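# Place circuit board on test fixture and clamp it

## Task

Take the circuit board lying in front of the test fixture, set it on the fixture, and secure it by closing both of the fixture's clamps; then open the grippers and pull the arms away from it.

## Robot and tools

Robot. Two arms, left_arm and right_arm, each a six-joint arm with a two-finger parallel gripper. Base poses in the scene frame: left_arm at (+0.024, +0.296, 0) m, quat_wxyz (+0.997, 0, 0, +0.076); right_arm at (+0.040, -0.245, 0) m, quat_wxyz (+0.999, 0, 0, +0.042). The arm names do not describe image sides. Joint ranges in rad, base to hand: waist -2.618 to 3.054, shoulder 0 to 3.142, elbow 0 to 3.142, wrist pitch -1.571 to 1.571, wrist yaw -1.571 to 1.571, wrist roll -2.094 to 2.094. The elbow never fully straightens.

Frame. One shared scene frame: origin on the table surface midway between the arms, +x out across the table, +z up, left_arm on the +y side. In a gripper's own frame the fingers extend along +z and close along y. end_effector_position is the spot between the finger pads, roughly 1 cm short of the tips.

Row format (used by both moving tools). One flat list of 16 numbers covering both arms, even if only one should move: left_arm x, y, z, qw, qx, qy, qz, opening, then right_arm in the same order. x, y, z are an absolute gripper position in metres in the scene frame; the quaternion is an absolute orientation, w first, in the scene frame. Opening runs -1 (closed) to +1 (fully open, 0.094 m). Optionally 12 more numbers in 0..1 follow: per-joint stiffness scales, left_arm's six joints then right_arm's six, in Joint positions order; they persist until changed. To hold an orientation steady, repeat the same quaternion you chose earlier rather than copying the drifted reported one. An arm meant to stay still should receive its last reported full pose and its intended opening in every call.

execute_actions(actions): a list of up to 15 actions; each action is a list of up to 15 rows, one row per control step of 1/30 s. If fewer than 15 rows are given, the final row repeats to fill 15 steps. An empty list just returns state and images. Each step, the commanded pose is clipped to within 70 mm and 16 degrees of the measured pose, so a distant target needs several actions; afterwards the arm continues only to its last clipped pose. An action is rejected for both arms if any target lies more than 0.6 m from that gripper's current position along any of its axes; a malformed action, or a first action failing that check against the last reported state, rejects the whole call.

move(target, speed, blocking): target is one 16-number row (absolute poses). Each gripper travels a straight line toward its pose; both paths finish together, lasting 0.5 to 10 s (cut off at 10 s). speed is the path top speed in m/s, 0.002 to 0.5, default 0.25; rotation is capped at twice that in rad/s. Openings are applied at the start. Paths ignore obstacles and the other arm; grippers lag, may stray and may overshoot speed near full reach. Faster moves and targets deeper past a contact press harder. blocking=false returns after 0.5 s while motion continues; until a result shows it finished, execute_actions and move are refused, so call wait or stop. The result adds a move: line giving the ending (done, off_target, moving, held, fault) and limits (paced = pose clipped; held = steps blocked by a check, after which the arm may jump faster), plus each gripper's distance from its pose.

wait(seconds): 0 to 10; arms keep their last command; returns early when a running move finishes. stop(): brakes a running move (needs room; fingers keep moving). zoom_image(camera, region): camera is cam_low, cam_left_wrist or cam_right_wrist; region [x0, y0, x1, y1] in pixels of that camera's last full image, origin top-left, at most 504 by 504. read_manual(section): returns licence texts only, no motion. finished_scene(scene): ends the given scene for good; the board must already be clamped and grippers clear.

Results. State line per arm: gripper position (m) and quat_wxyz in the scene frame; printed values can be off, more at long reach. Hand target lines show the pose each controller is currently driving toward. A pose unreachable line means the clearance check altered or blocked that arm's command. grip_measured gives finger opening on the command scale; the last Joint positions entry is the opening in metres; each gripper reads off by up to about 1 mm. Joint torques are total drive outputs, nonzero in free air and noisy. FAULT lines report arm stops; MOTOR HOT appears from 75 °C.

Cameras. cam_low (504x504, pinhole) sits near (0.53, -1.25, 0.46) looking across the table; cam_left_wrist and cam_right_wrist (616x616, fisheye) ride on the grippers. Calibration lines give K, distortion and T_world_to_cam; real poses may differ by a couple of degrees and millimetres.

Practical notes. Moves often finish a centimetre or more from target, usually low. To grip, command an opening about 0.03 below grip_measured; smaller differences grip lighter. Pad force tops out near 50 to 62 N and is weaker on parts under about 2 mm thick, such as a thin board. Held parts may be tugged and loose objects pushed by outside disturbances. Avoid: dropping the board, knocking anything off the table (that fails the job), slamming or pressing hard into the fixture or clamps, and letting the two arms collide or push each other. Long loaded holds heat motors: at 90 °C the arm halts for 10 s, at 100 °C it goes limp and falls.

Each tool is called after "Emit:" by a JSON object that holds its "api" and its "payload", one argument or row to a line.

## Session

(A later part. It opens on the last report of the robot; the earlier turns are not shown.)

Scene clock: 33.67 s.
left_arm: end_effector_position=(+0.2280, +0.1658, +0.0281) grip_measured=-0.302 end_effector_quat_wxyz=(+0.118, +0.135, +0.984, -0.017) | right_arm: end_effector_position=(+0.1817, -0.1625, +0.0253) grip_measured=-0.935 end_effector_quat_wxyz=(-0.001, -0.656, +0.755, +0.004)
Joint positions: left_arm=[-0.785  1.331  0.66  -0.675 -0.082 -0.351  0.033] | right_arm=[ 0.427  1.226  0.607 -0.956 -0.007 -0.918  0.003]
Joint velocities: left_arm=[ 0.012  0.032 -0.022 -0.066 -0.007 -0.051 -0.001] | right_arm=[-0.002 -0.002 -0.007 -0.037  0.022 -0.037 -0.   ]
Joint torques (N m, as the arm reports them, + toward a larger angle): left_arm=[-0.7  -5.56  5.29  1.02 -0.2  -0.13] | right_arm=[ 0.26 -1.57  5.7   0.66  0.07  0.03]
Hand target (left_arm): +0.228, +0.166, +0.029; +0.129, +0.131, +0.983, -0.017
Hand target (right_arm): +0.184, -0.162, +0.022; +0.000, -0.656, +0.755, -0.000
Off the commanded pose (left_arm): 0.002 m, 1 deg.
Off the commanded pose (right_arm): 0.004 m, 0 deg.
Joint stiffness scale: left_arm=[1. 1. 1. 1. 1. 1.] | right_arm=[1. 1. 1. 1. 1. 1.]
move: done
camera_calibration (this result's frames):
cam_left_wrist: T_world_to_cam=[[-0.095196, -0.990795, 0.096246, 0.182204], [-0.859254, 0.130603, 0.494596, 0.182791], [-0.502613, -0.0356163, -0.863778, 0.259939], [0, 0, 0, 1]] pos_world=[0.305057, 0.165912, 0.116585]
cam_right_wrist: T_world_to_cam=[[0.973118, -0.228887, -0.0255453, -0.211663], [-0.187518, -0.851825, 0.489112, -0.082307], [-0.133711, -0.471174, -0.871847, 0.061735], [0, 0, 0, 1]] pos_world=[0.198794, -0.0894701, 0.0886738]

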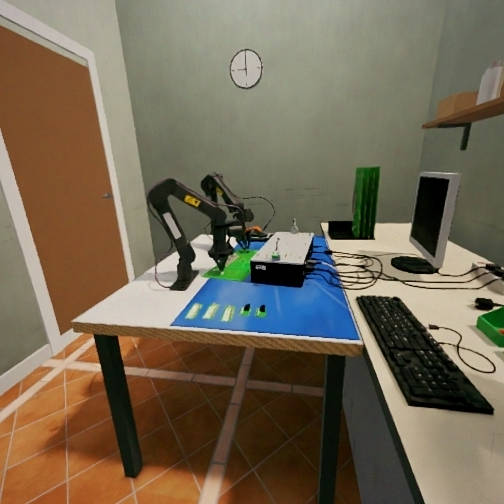

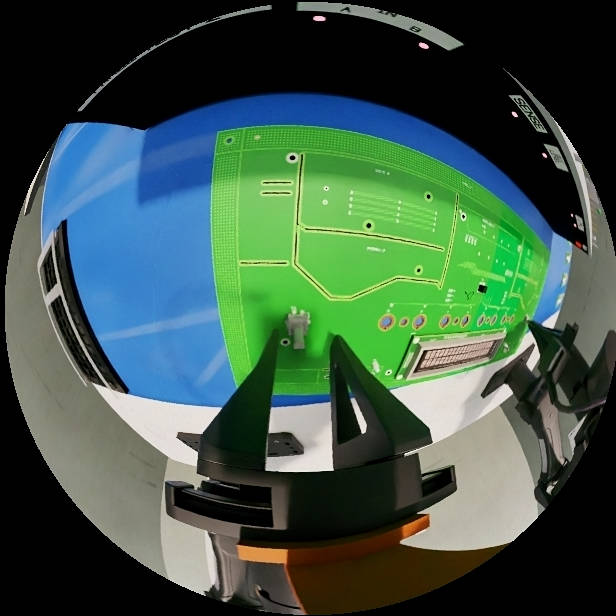

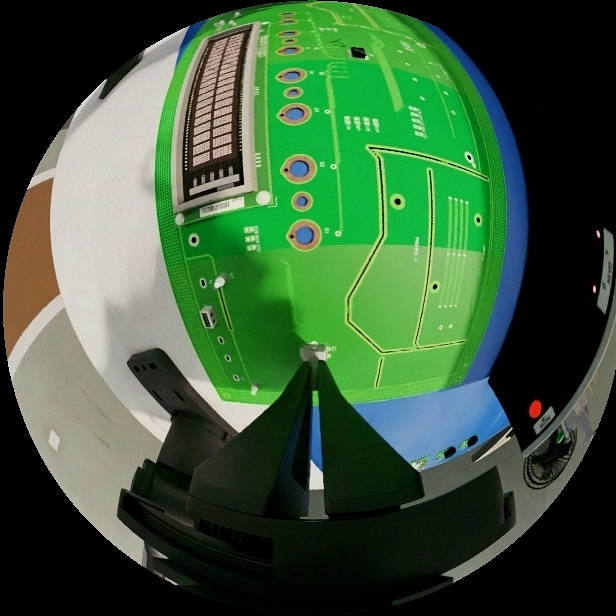

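Emit:
{"api": "execute_actions", "payload": {
  "actions": [
    [[0.230,0.172,0.023,0.1294,0.1294,0.9829,-0.017,-0.5,0.184,-0.162,0.022,0,-0.656,0.755,0,-0.97]]
  ]
}}

Emit:
{"api": "zoom_image", "payload": {
  "camera": "cam_left_wrist",
  "region": [250, 290, 370, 410]
}}

Scene clock: 34.23 s.
left_arm: end_effector_position=(+0.2278, +0.1699, +0.0219) grip_measured=-0.498 end_effector_quat_wxyz=(+0.119, +0.129, +0.984, -0.017) | right_arm: end_effector_position=(+0.1817, -0.1625, +0.0253) grip_measured=-0.935 end_effector_quat_wxyz=(-0.001, -0.656, +0.755, +0.004)
Joint positions: left_arm=[-0.772  1.331  0.632 -0.645 -0.083 -0.35   0.024] | right_arm=[ 0.427  1.226  0.607 -0.956 -0.007 -0.918  0.003]
Joint velocities: left_arm=[-0.002  0.012 -0.027 -0.022 -0.022 -0.125 -0.   ] | right_arm=[ 0.007 -0.022 -0.007 -0.037  0.095 -0.022  0.   ]
Joint torques (N m, as the arm reports them, + toward a larger angle): left_arm=[ 0.64 -5.19  5.43  1.01 -0.13  0.12] | right_arm=[ 0.26 -1.58  5.71  0.66  0.07  0.02]
Hand target (left_arm): +0.230, +0.172, +0.023; +0.129, +0.129, +0.983, -0.017
Hand target (right_arm): +0.184, -0.162, +0.022; -0.000, -0.656, +0.755, +0.000
Off the commanded pose (left_arm): 0.003 m, 1 deg.
Off the commanded pose (right_arm): 0.004 m, 0 deg.
Joint stiffness scale: left_arm=[1. 1. 1. 1. 1. 1.] | right_arm=[1. 1. 1. 1. 1. 1.]
camera_calibration (this result's frames):
cam_left_wrist: T_world_to_cam=[[-0.0835931, -0.991766, 0.0970194, 0.184339], [-0.861967, 0.120818, 0.492357, 0.187455], [-0.500024, -0.0424699, -0.864969, 0.255228], [0, 0, 0, 1]] pos_world=[0.30461, 0.171013, 0.110586]
cam_right_wrist: T_world_to_cam=[[0.973118, -0.228887, -0.0255453, -0.211663], [-0.187518, -0.851825, 0.489112, -0.082307], [-0.133711, -0.471174, -0.871847, 0.061735], [0, 0, 0, 1]] pos_world=[0.198794, -0.0894701, 0.0886738]

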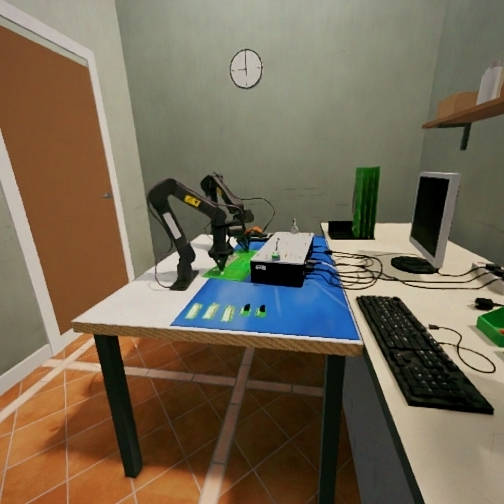

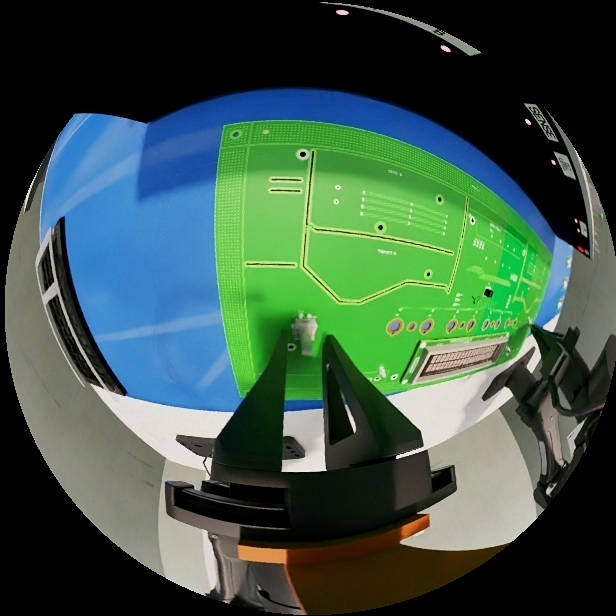

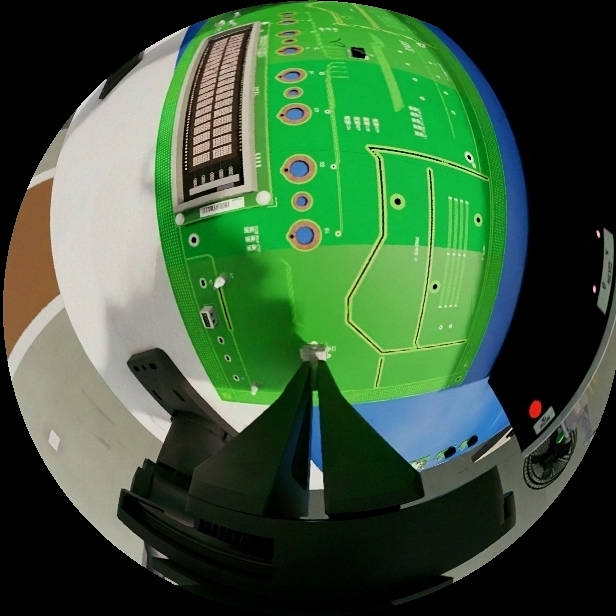

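Region (250, 290, 370, 410) of cam_left_wrist's 616x616 image, scaled by 4.200, with more detail than that image has.

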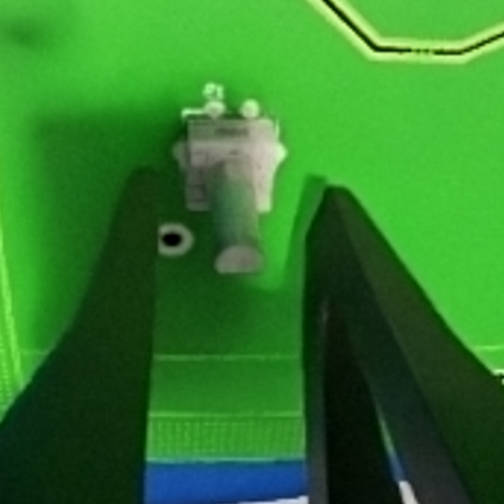

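Emit:
{"api": "execute_actions", "payload": {
  "actions": [
    [[0.230,0.170,0.024,0.1294,0.1294,0.9829,-0.017,-0.65,0.184,-0.162,0.022,0,-0.656,0.755,0,-0.97],[0.230,0.170,0.024,0.1294,0.1294,0.9829,-0.017,-0.72,0.184,-0.162,0.022,0,-0.656,0.755,0,-0.97],[0.230,0.170,0.024,0.1294,0.1294,0.9829,-0.017,-0.78,0.184,-0.162,0.022,0,-0.656,0.755,0,-0.97],[0.230,0.170,0.024,0.1294,0.1294,0.9829,-0.017,-0.82,0.184,-0.162,0.022,0,-0.656,0.755,0,-0.97],[0.230,0.170,0.024,0.1294,0.1294,0.9829,-0.017,-0.85,0.184,-0.162,0.022,0,-0.656,0.755,0,-0.97],[0.230,0.170,0.024,0.1294,0.1294,0.9829,-0.017,-0.88,0.184,-0.162,0.022,0,-0.656,0.755,0,-0.97],[0.230,0.170,0.024,0.1294,0.1294,0.9829,-0.017,-0.91,0.184,-0.162,0.022,0,-0.656,0.755,0,-0.97],[0.230,0.170,0.024,0.1294,0.1294,0.9829,-0.017,-0.95,0.184,-0.162,0.022,0,-0.656,0.755,0,-0.97]]
  ]
}}

Emit:
{"api": "zoom_image", "payload": {
  "camera": "cam_left_wrist",
  "region": [200, 110, 380, 390]
}}

Emit:
{"api": "zoom_image", "payload": {
  "camera": "cam_right_wrist",
  "region": [190, 330, 330, 430]
}}

Scene clock: 34.97 s.
left_arm: end_effector_position=(+0.2283, +0.1700, +0.0221) grip_measured=-0.894 end_effector_quat_wxyz=(+0.121, +0.129, +0.984, -0.016) | right_arm: end_effector_position=(+0.1817, -0.1625, +0.0253) grip_measured=-0.935 end_effector_quat_wxyz=(-0.001, -0.656, +0.755, +0.004)
Joint positions: left_arm=[-0.772  1.331  0.632 -0.643 -0.085 -0.349  0.005] | right_arm=[ 0.427  1.226  0.607 -0.956 -0.007 -0.918  0.003]
Joint velocities: left_arm=[ 0.007  0.002 -0.007 -0.022 -0.037 -0.022  0.   ] | right_arm=[-0.012  0.012  0.007 -0.007  0.022  0.022  0.   ]
Joint torques (N m, as the arm reports them, + toward a larger angle): left_arm=[-0.07 -4.91  5.93  0.98 -0.13  0.05] | right_arm=[ 0.26 -1.57  5.71  0.66  0.07  0.02]
Hand target (left_arm): +0.230, +0.170, +0.024; +0.129, +0.130, +0.983, -0.017
Hand target (right_arm): +0.184, -0.162, +0.022; -0.000, -0.656, +0.755, +0.000
Off the commanded pose (left_arm): 0.003 m, 1 deg.
Off the commanded pose (right_arm): 0.004 m, 0 deg.
Joint stiffness scale: left_arm=[1. 1. 1. 1. 1. 1.] | right_arm=[1. 1. 1. 1. 1. 1.]
camera_calibration (this result's frames):
cam_left_wrist: T_world_to_cam=[[-0.0836937, -0.991876, 0.0957964, 0.184561], [-0.863244, 0.120191, 0.49027, 0.188282], [-0.497801, -0.0416632, -0.86629, 0.254985], [0, 0, 0, 1]] pos_world=[0.304912, 0.171056, 0.110902]
cam_right_wrist: T_world_to_cam=[[0.973118, -0.228887, -0.0255453, -0.211663], [-0.187518, -0.851825, 0.489112, -0.082307], [-0.133711, -0.471174, -0.871847, 0.061735], [0, 0, 0, 1]] pos_world=[0.198794, -0.0894701, 0.0886738]

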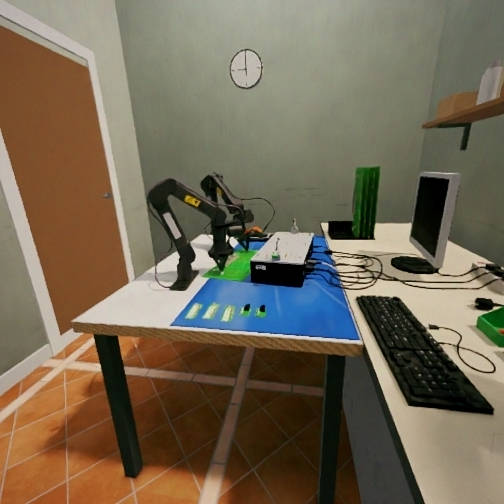

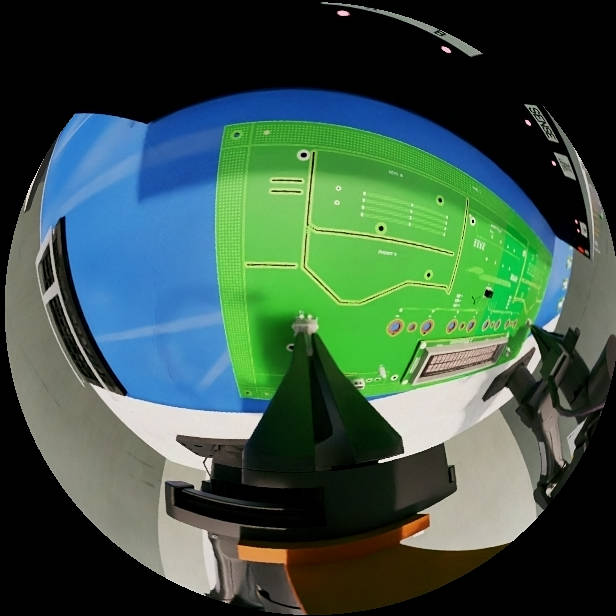

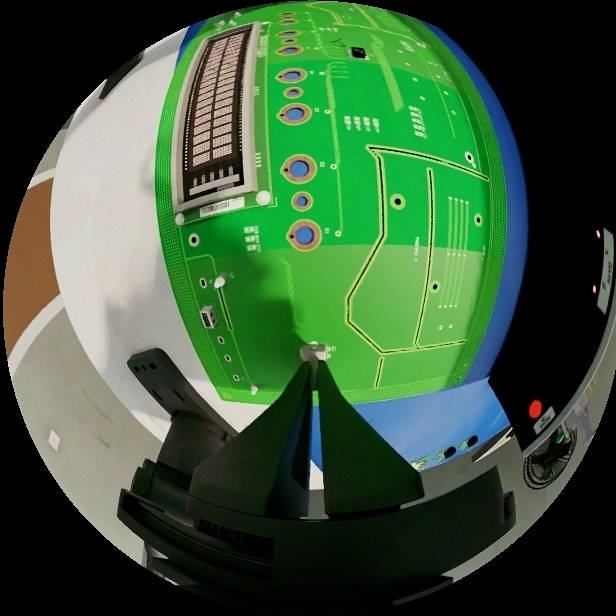

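Region (200, 110, 380, 390) of cam_left_wrist's 616x616 image, scaled by 1.800, with more detail than that image has; it fills the left 324 columns of this view, and the rest is white.

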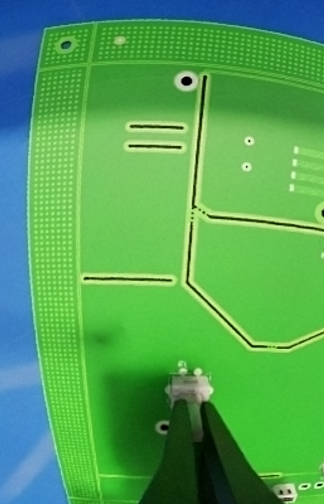

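Region (190, 330, 330, 430) of cam_right_wrist's 616x616 image, scaled by 3.600, with more detail than that image has; it fills the top 360 rows of this view, and the rest is white.

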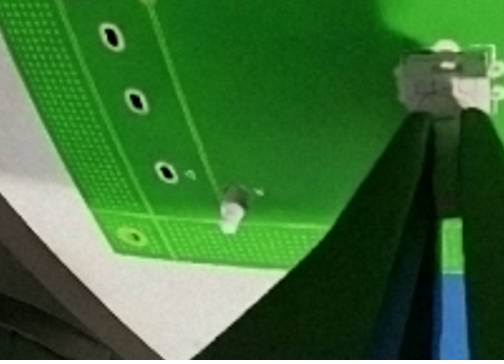

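Emit:
{"api": "move", "payload": {
  "target": [0.236,0.192,0.183,0.1294,0.1294,0.9829,-0.017,-0.95,0.192,-0.140,0.18,0,-0.656,0.755,0,-0.97],
  "speed": 0.1
}}

Emit:
{"api": "move", "payload": {
  "target": [0.42,0.168,0.183,0.1294,0.1294,0.9829,-0.017,-0.95,0.379,-0.1645,0.182,0,-0.656,0.755,0,-0.97],
  "speed": 0.08
}}

Emit:
{"api": "zoom_image", "payload": {
  "camera": "cam_low",
  "region": [225, 190, 335, 280]
}}

Emit:
{"api": "zoom_image", "payload": {
  "camera": "cam_left_wrist",
  "region": [150, 70, 330, 290]
}}

Scene clock: 37.27 s.
left_arm: end_effector_position=(+0.2349, +0.1899, +0.1719) grip_measured=-0.894 end_effector_quat_wxyz=(+0.118, +0.127, +0.985, -0.016) | right_arm: end_effector_position=(+0.1914, -0.1422, +0.1746) grip_measured=-0.935 end_effector_quat_wxyz=(-0.004, -0.656, +0.755, +0.000)
Joint positions: left_arm=[-0.667  1.228  1.172 -1.284 -0.059 -0.252  0.005] | right_arm=[ 0.505  1.258  1.23  -1.552  0.    -0.841  0.003]
Joint velocities: left_arm=[-0.002  0.002  0.002 -0.007 -0.066  0.11   0.001] | right_arm=[-0.002  0.012 -0.027 -0.066 -0.037 -0.022 -0.   ]
Joint torques (N m, as the arm reports them, + toward a larger angle): left_arm=[ 0.48 -3.74  9.24  0.71 -0.09  0.16] | right_arm=[ 0.61 -2.25  8.84  0.33  0.02  0.06]
Hand target (left_arm): +0.238, +0.191, +0.183; +0.130, +0.129, +0.983, -0.018
Hand target (right_arm): +0.194, -0.139, +0.180; +0.000, -0.656, +0.755, -0.001
Off the commanded pose (left_arm): 0.011 m, 1 deg.
Off the commanded pose (right_arm): 0.006 m, 0 deg.
Joint stiffness scale: left_arm=[1. 1. 1. 1. 1. 1.] | right_arm=[1. 1. 1. 1. 1. 1.]
move: off_target (left_arm)
camera_calibration (this result's frames):
cam_left_wrist: T_world_to_cam=[[-0.0789709, -0.99225, 0.0959339, 0.189443], [-0.860642, 0.116424, 0.495722, 0.117255], [-0.503049, -0.0434172, -0.863167, 0.389927], [0, 0, 0, 1]] pos_world=[0.312028, 0.191253, 0.260272]
cam_right_wrist: T_world_to_cam=[[0.973389, -0.22795, -0.0235263, -0.212902], [-0.186473, -0.847554, 0.49687, -0.137189], [-0.133201, -0.47926, -0.867506, 0.200711], [0, 0, 0, 1]] pos_world=[0.208389, -0.0686129, 0.237274]

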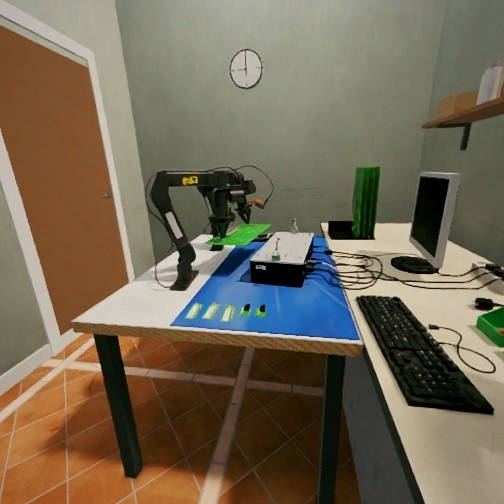

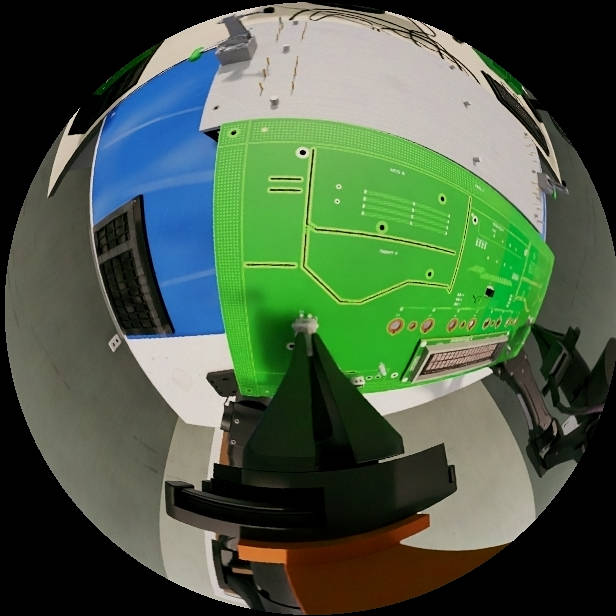

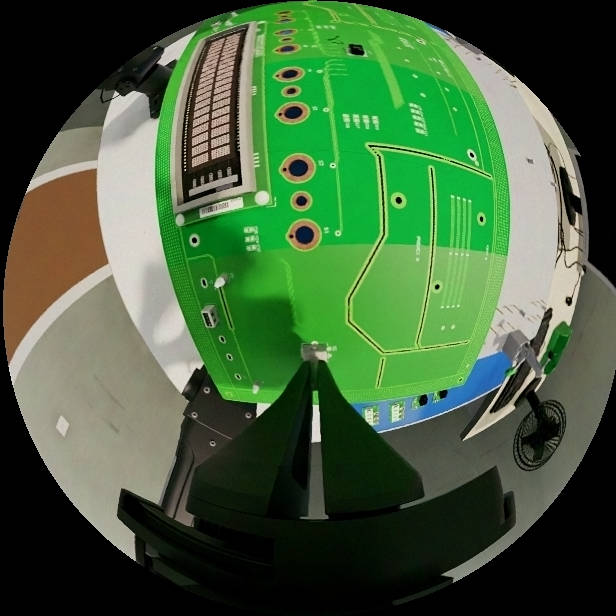

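Scene clock: 40.07 s.
left_arm: end_effector_position=(+0.4161, +0.1672, +0.1702) grip_measured=-0.894 end_effector_quat_wxyz=(+0.117, +0.125, +0.985, -0.016) | right_arm: end_effector_position=(+0.3738, -0.1657, +0.1739) grip_measured=-0.935 end_effector_quat_wxyz=(-0.011, -0.654, +0.756, +0.007)
Joint positions: left_arm=[-0.479  1.904  1.837 -1.268 -0.016 -0.073  0.005] | right_arm=[ 0.144  1.891  1.863 -1.568 -0.001 -1.198  0.003]
Joint velocities: left_arm=[-0.012 -0.017  0.002 -0.022  0.051 -0.037 -0.001] | right_arm=[ 0.017  0.002  0.027 -0.066  0.051 -0.066 -0.001]
Joint torques (N m, as the arm reports them, + toward a larger angle): left_arm=[  0.33 -10.23   9.49   0.83   0.03   0.17] | right_arm=[-0.33 -9.18  8.95  0.33 -0.05 -0.03]
Hand target (left_arm): +0.420, +0.167, +0.182; +0.131, +0.129, +0.983, -0.019
Hand target (right_arm): +0.378, -0.165, +0.180; -0.000, -0.656, +0.755, +0.003
Off the commanded pose (left_arm): 0.013 m, 2 deg.
Off the commanded pose (right_arm): 0.010 m, 1 deg.
Joint stiffness scale: left_arm=[1. 1. 1. 1. 1. 1.] | right_arm=[1. 1. 1. 1. 1. 1.]
move: off_target (left_arm)
camera_calibration (this result's frames):
cam_left_wrist: T_world_to_cam=[[-0.0750534, -0.992577, 0.095699, 0.179867], [-0.860796, 0.112936, 0.496262, 0.277275], [-0.503386, -0.0451312, -0.862882, 0.478997], [0, 0, 0, 1]] pos_world=[0.493297, 0.168835, 0.258504]
cam_right_wrist: T_world_to_cam=[[0.97181, -0.232084, -0.0414958, -0.392841], [-0.180914, -0.846939, 0.499965, -0.125201], [-0.151178, -0.478364, -0.865051, 0.219585], [0, 0, 0, 1]] pos_world=[0.392312, -0.0921676, 0.236247]

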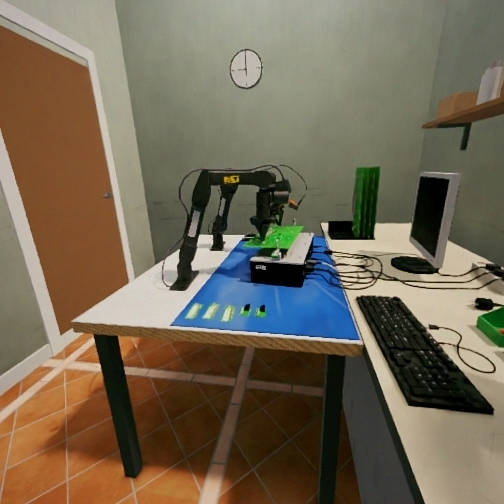

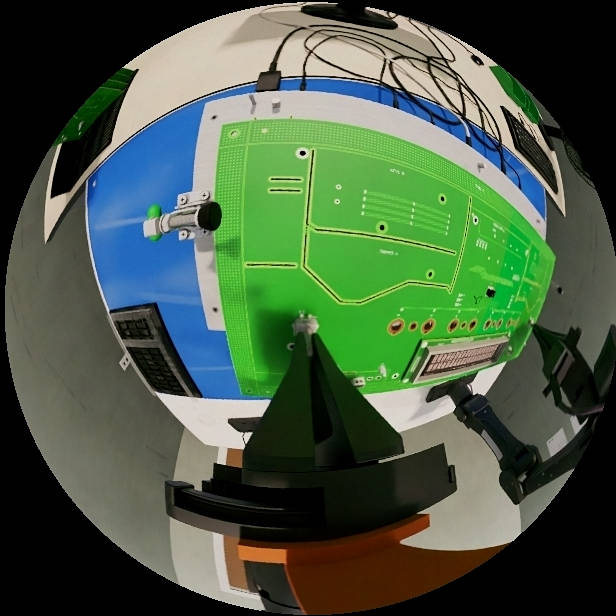

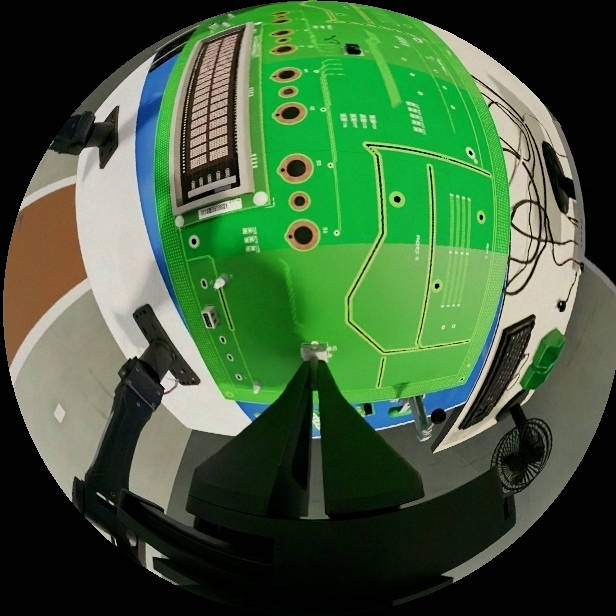

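Region (225, 190, 335, 280) of cam_low's 504x504 image, scaled by 4.582, with more detail than that image has; it fills the top 412 rows of this view, and the rest is white.

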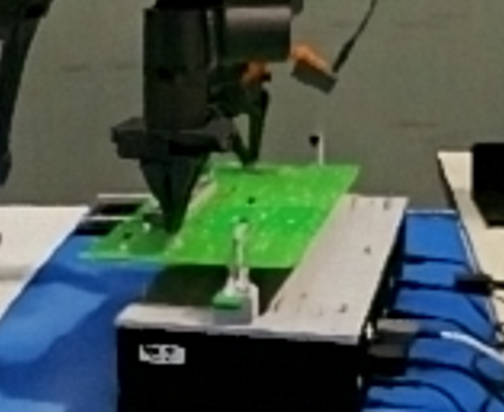

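Region (150, 70, 330, 290) of cam_left_wrist's 616x616 image, scaled by 2.291, with more detail than that image has; it fills the left 412 columns of this view, and the rest is white.

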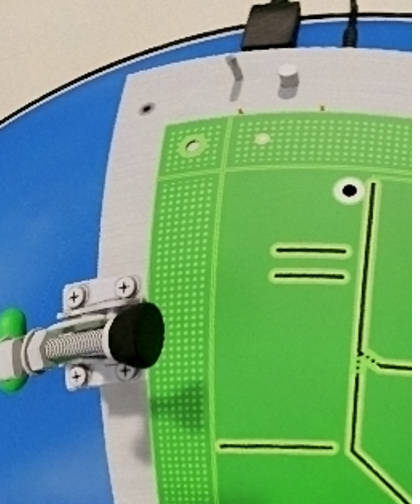

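Emit:
{"api": "move", "payload": {
  "target": [0.465,0.163,0.180,0.1294,0.1294,0.9829,-0.017,-0.95,0.422,-0.1695,0.176,0,-0.656,0.755,0,-0.97],
  "speed": 0.04
}}

Emit:
{"api": "zoom_image", "payload": {
  "camera": "cam_low",
  "region": [240, 200, 330, 275]
}}

Emit:
{"api": "zoom_image", "payload": {
  "camera": "cam_left_wrist",
  "region": [150, 90, 330, 350]
}}

Scene clock: 41.83 s.
left_arm: end_effector_position=(+0.4628, +0.1627, +0.1683) grip_measured=-0.894 end_effector_quat_wxyz=(+0.119, +0.125, +0.985, -0.013) | right_arm: end_effector_position=(+0.4161, -0.1697, +0.1687) grip_measured=-0.935 end_effector_quat_wxyz=(+0.001, -0.654, +0.756, -0.002)
Joint positions: left_arm=[-0.455  2.112  2.131 -1.35  -0.015 -0.048  0.005] | right_arm=[ 0.111  2.036  2.046 -1.576  0.003 -1.23   0.003]
Joint velocities: left_arm=[-0.012  0.012  0.007 -0.081 -0.022  0.037  0.   ] | right_arm=[-0.017  0.007  0.002 -0.11  -0.066  0.022  0.   ]
Joint torques (N m, as the arm reports them, + toward a larger angle): left_arm=[  0.28 -11.94   9.48   0.8    0.03   0.18] | right_arm=[ -0.41 -10.52   9.09   0.42  -0.06  -0.02]
Hand target (left_arm): +0.465, +0.163, +0.180; +0.130, +0.129, +0.983, -0.017
Hand target (right_arm): +0.422, -0.170, +0.175; +0.013, -0.656, +0.755, -0.008
Off the commanded pose (left_arm): 0.012 m, 1 deg.
Off the commanded pose (right_arm): 0.009 m, 0 deg.
Joint stiffness scale: left_arm=[1. 1. 1. 1. 1. 1.] | right_arm=[1. 1. 1. 1. 1. 1.]
joint sent to its limit (right arm) — the command would take joint 4 (wrist pitch) past its lower limit, so that joint was sent only as far as its limit.
move: off_target (left_arm)
camera_calibration (this result's frames):
cam_left_wrist: T_world_to_cam=[[-0.0757184, -0.992917, 0.0915603, 0.18012], [-0.86297, 0.111257, 0.492854, 0.320787], [-0.49955, -0.0416956, -0.865281, 0.498751], [0, 0, 0, 1]] pos_world=[0.539619, 0.16395, 0.256967]
cam_right_wrist: T_world_to_cam=[[0.972379, -0.23308, -0.0123518, -0.440421], [-0.197028, -0.848047, 0.491931, -0.110456], [-0.125134, -0.475909, -0.870547, 0.210102], [0, 0, 0, 1]] pos_world=[0.432784, -0.0963359, 0.2318]

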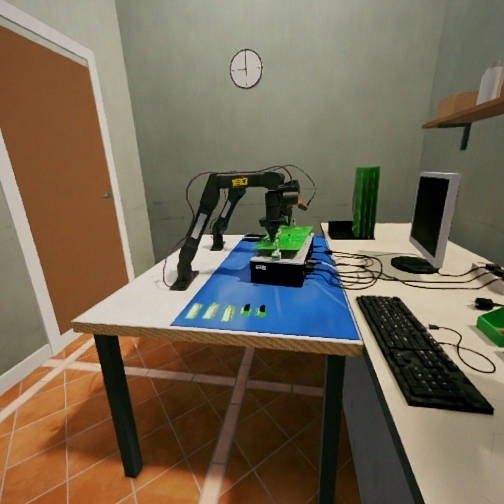

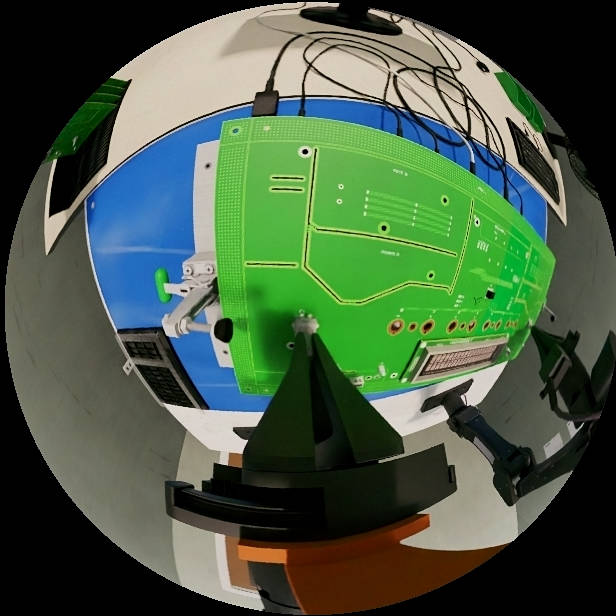

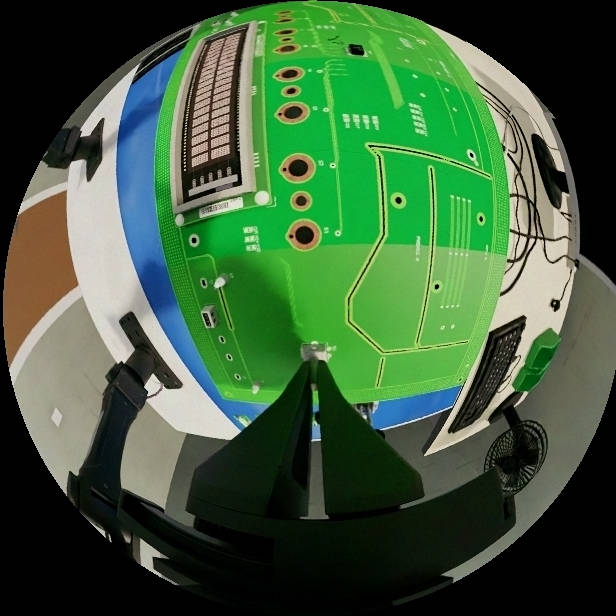

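Region (240, 200, 330, 275) of cam_low's 504x504 image, scaled by 5.600, with more detail than that image has.

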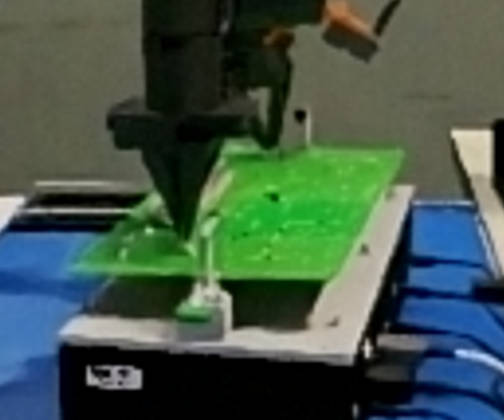

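Region (150, 90, 330, 350) of cam_left_wrist's 616x616 image, scaled by 1.938, with more detail than that image has; it fills the left 349 columns of this view, and the rest is white.

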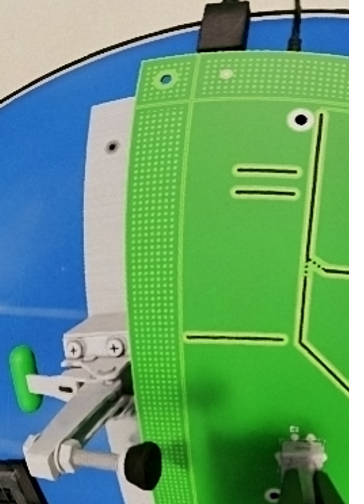

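Emit:
{"api": "move", "payload": {
  "target": [0.464,0.163,0.166,0.1294,0.1294,0.9829,-0.017,-0.95,0.424,-0.1695,0.164,0,-0.656,0.755,0,-0.97],
  "speed": 0.015
}}

Emit:
{"api": "zoom_image", "payload": {
  "camera": "cam_low",
  "region": [245, 225, 320, 270]
}}

Emit:
{"api": "zoom_image", "payload": {
  "camera": "cam_left_wrist",
  "region": [170, 100, 290, 300]
}}

Emit:
{"api": "zoom_image", "payload": {
  "camera": "cam_right_wrist",
  "region": [170, 340, 420, 460]
}}

Scene clock: 43.00 s.
left_arm: end_effector_position=(+0.4608, +0.1633, +0.1554) grip_measured=-0.894 end_effector_quat_wxyz=(+0.109, +0.126, +0.986, -0.012) | right_arm: end_effector_position=(+0.4175, -0.1694, +0.1567) grip_measured=-0.935 end_effector_quat_wxyz=(-0.013, -0.655, +0.756, +0.006)
Joint positions: left_arm=[-0.455  2.112  2.083 -1.322 -0.015 -0.048  0.005] | right_arm=[ 0.111  2.068  2.046 -1.576  0.003 -1.232  0.003]
Joint velocities: left_arm=[-0.012 -0.012 -0.002  0.095 -0.037 -0.007  0.001] | right_arm=[-0.027  0.002  0.007  0.007 -0.095 -0.007 -0.001]
Joint torques (N m, as the arm reports them, + toward a larger angle): left_arm=[  0.29 -13.99   6.18   1.04   0.04   0.16] | right_arm=[ -0.45 -10.78   9.3    0.36  -0.04  -0.07]
Hand target (left_arm): +0.464, +0.163, +0.166; +0.129, +0.130, +0.983, -0.017
Hand target (right_arm): +0.424, -0.170, +0.164; +0.001, -0.656, +0.755, -0.000
Off the commanded pose (left_arm): 0.011 m, 2 deg.
Off the commanded pose (right_arm): 0.010 m, 2 deg.
Joint stiffness scale: left_arm=[1. 1. 1. 1. 1. 1.] | right_arm=[1. 1. 1. 1. 1. 1.]
joint sent to its limit (right arm) — the command would take joint 4 (wrist pitch) past its lower limit, so that joint was sent only as far as its limit.
move: off_target (left_arm)
camera_calibration (this result's frames):
cam_left_wrist: T_world_to_cam=[[-0.0744399, -0.993398, 0.0872888, 0.181854], [-0.853197, 0.108758, 0.510125, 0.3186], [-0.51625, -0.0365009, -0.85566, 0.491942], [0, 0, 0, 1]] pos_world=[0.539331, 0.163959, 0.242536]
cam_right_wrist: T_world_to_cam=[[0.971945, -0.231399, -0.0421724, -0.436737], [-0.179392, -0.845242, 0.503373, -0.112741], [-0.152126, -0.481686, -0.863039, 0.20912], [0, 0, 0, 1]] pos_world=[0.436072, -0.0956242, 0.218811]

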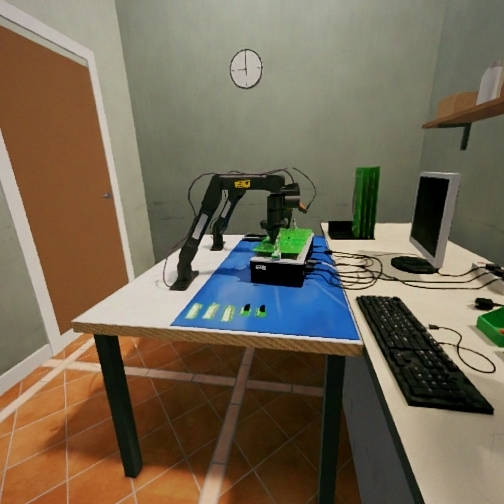

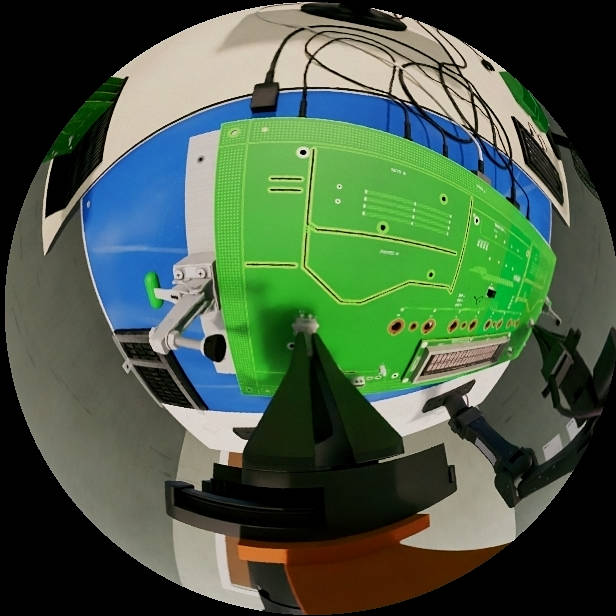

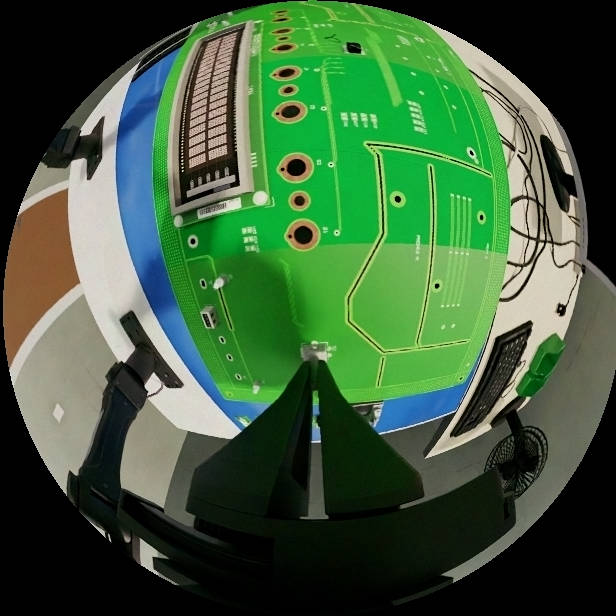

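Region (245, 225, 320, 270) of cam_low's 504x504 image, scaled by 6.720, with more detail than that image has; it fills the top 302 rows of this view, and the rest is white.

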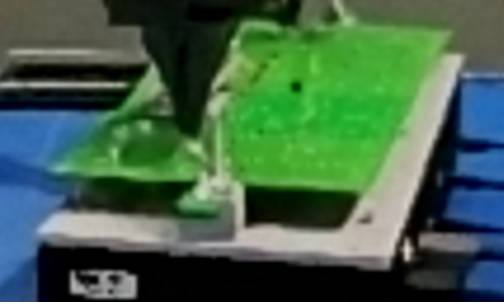

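Region (170, 100, 290, 300) of cam_left_wrist's 616x616 image, scaled by 2.520, with more detail than that image has; it fills the left 302 columns of this view, and the rest is white.

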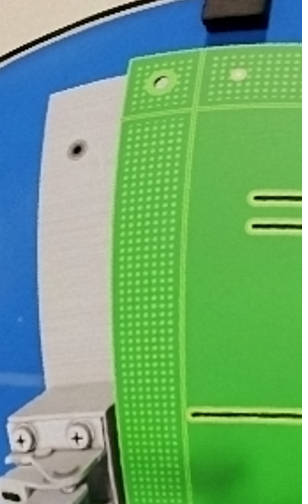

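Region (170, 340, 420, 460) of cam_right_wrist's 616x616 image, scaled by 2.016, with more detail than that image has; it fills the top 242 rows of this view, and the rest is white.

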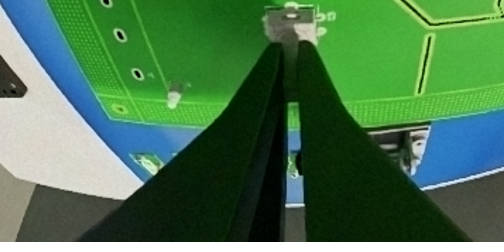

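Emit:
{"api": "move", "payload": {
  "target": [0.464,0.163,0.159,0.142,0.129,0.981,-0.018,-0.95,0.424,-0.1695,0.158,0.014,-0.656,0.755,-0.010,-0.97],
  "speed": 0.01
}}

Emit:
{"api": "zoom_image", "payload": {
  "camera": "cam_low",
  "region": [245, 235, 295, 270]
}}

Emit:
{"api": "zoom_image", "payload": {
  "camera": "cam_left_wrist",
  "region": [190, 105, 270, 175]
}}

Emit:
{"api": "zoom_image", "payload": {
  "camera": "cam_right_wrist",
  "region": [195, 360, 275, 420]
}}

Scene clock: 46.67 s.
left_arm: end_effector_position=(+0.4610, +0.1625, +0.1470) grip_measured=-0.894 end_effector_quat_wxyz=(+0.120, +0.126, +0.985, -0.015) | right_arm: end_effector_position=(+0.4188, -0.1703, +0.1508) grip_measured=-0.935 end_effector_quat_wxyz=(-0.008, -0.655, +0.756, -0.000)
Joint positions: left_arm=[-0.455  2.078  1.992 -1.242 -0.012 -0.048  0.005] | right_arm=[ 0.111  2.051  1.996 -1.53   0.009 -1.232  0.003]
Joint velocities: left_arm=[-0.017 -0.002 -0.002 -0.051  0.007  0.007 -0.   ] | right_arm=[-0.012 -0.022 -0.022  0.081 -0.037 -0.066 -0.001]
Joint torques (N m, as the arm reports them, + toward a larger angle): left_arm=[  0.2  -14.19   6.11   1.11  -0.03   0.15] | right_arm=[ -0.3  -13.     5.82   0.73  -0.05  -0.05]
Hand target (left_arm): +0.464, +0.163, +0.159; +0.142, +0.129, +0.981, -0.018
Hand target (right_arm): +0.424, -0.170, +0.158; +0.014, -0.656, +0.755, -0.010
Off the commanded pose (left_arm): 0.012 m, 3 deg.
Off the commanded pose (right_arm): 0.009 m, 3 deg.
Joint stiffness scale: left_arm=[1. 1. 1. 1. 1. 1.] | right_arm=[1. 1. 1. 1. 1. 1.]
move: off_target (left_arm, right_arm)
camera_calibration (this result's frames):
cam_left_wrist: T_world_to_cam=[[-0.0771284, -0.992421, 0.0956611, 0.181754], [-0.863546, 0.114452, 0.491111, 0.329783], [-0.498337, -0.0447291, -0.865829, 0.479396], [0, 0, 0, 1]] pos_world=[0.537702, 0.164075, 0.235728]
cam_right_wrist: T_world_to_cam=[[0.972493, -0.231385, -0.026808, -0.440942], [-0.18685, -0.843634, 0.503358, -0.106873], [-0.139086, -0.484503, -0.863662, 0.197948], [0, 0, 0, 1]] pos_world=[0.436375, -0.0962827, 0.212935]

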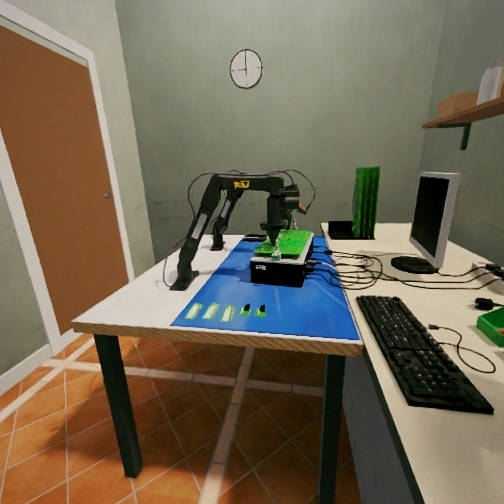

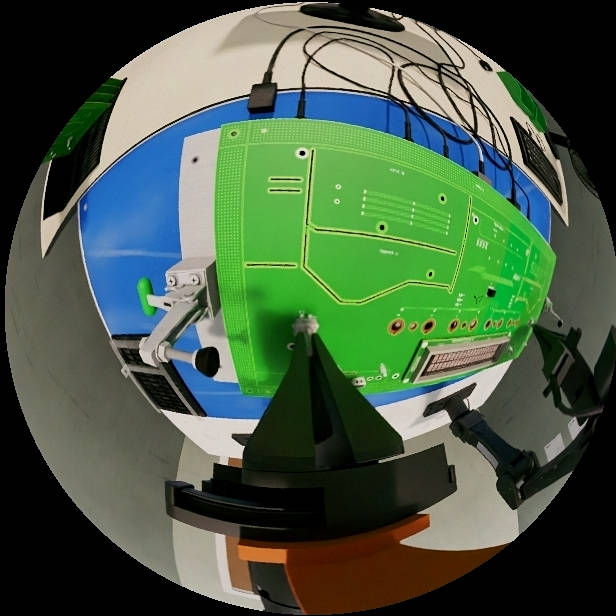

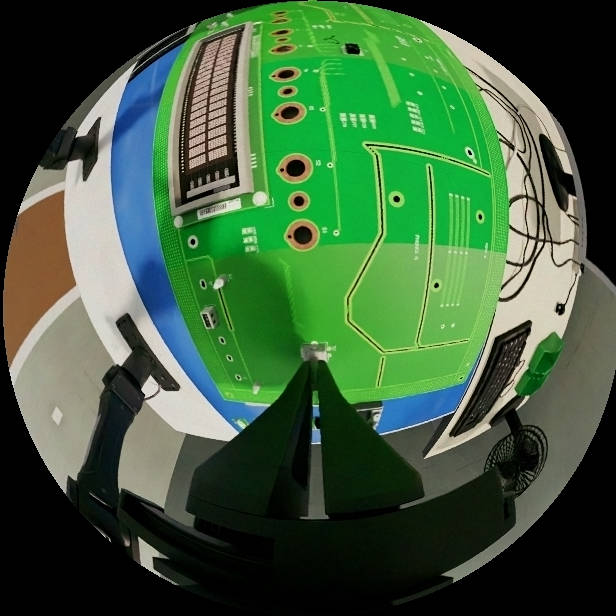

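Region (245, 235, 295, 270) of cam_low's 504x504 image, scaled by 10.080, with more detail than that image has; it fills the top 353 rows of this view, and the rest is white.

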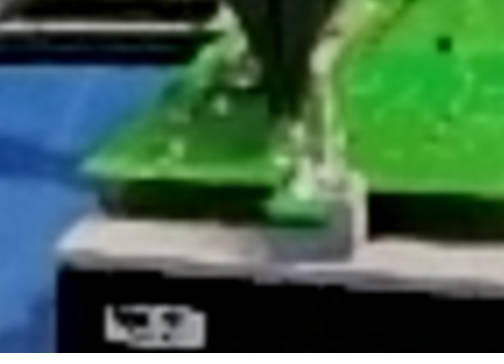

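Region (190, 105, 270, 175) of cam_left_wrist's 616x616 image, scaled by 6.300, with more detail than that image has; it fills the top 441 rows of this view, and the rest is white.

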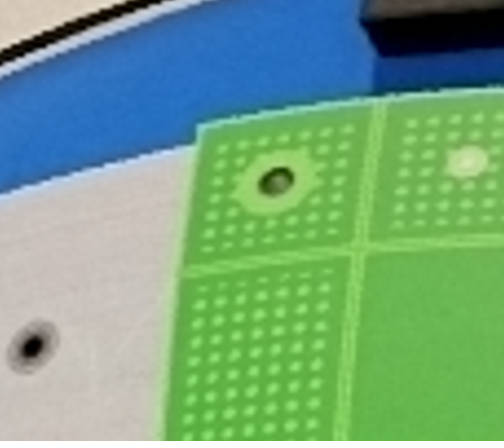

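Region (195, 360, 275, 420) of cam_right_wrist's 616x616 image, scaled by 6.300, with more detail than that image has; it fills the top 378 rows of this view, and the rest is white.

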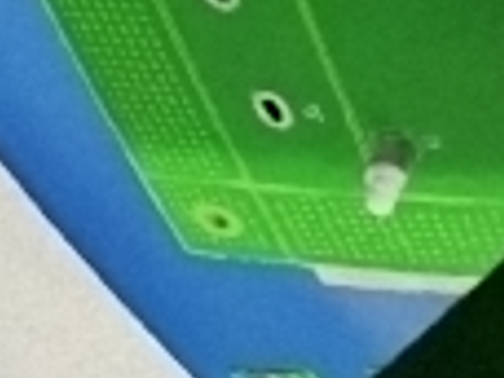

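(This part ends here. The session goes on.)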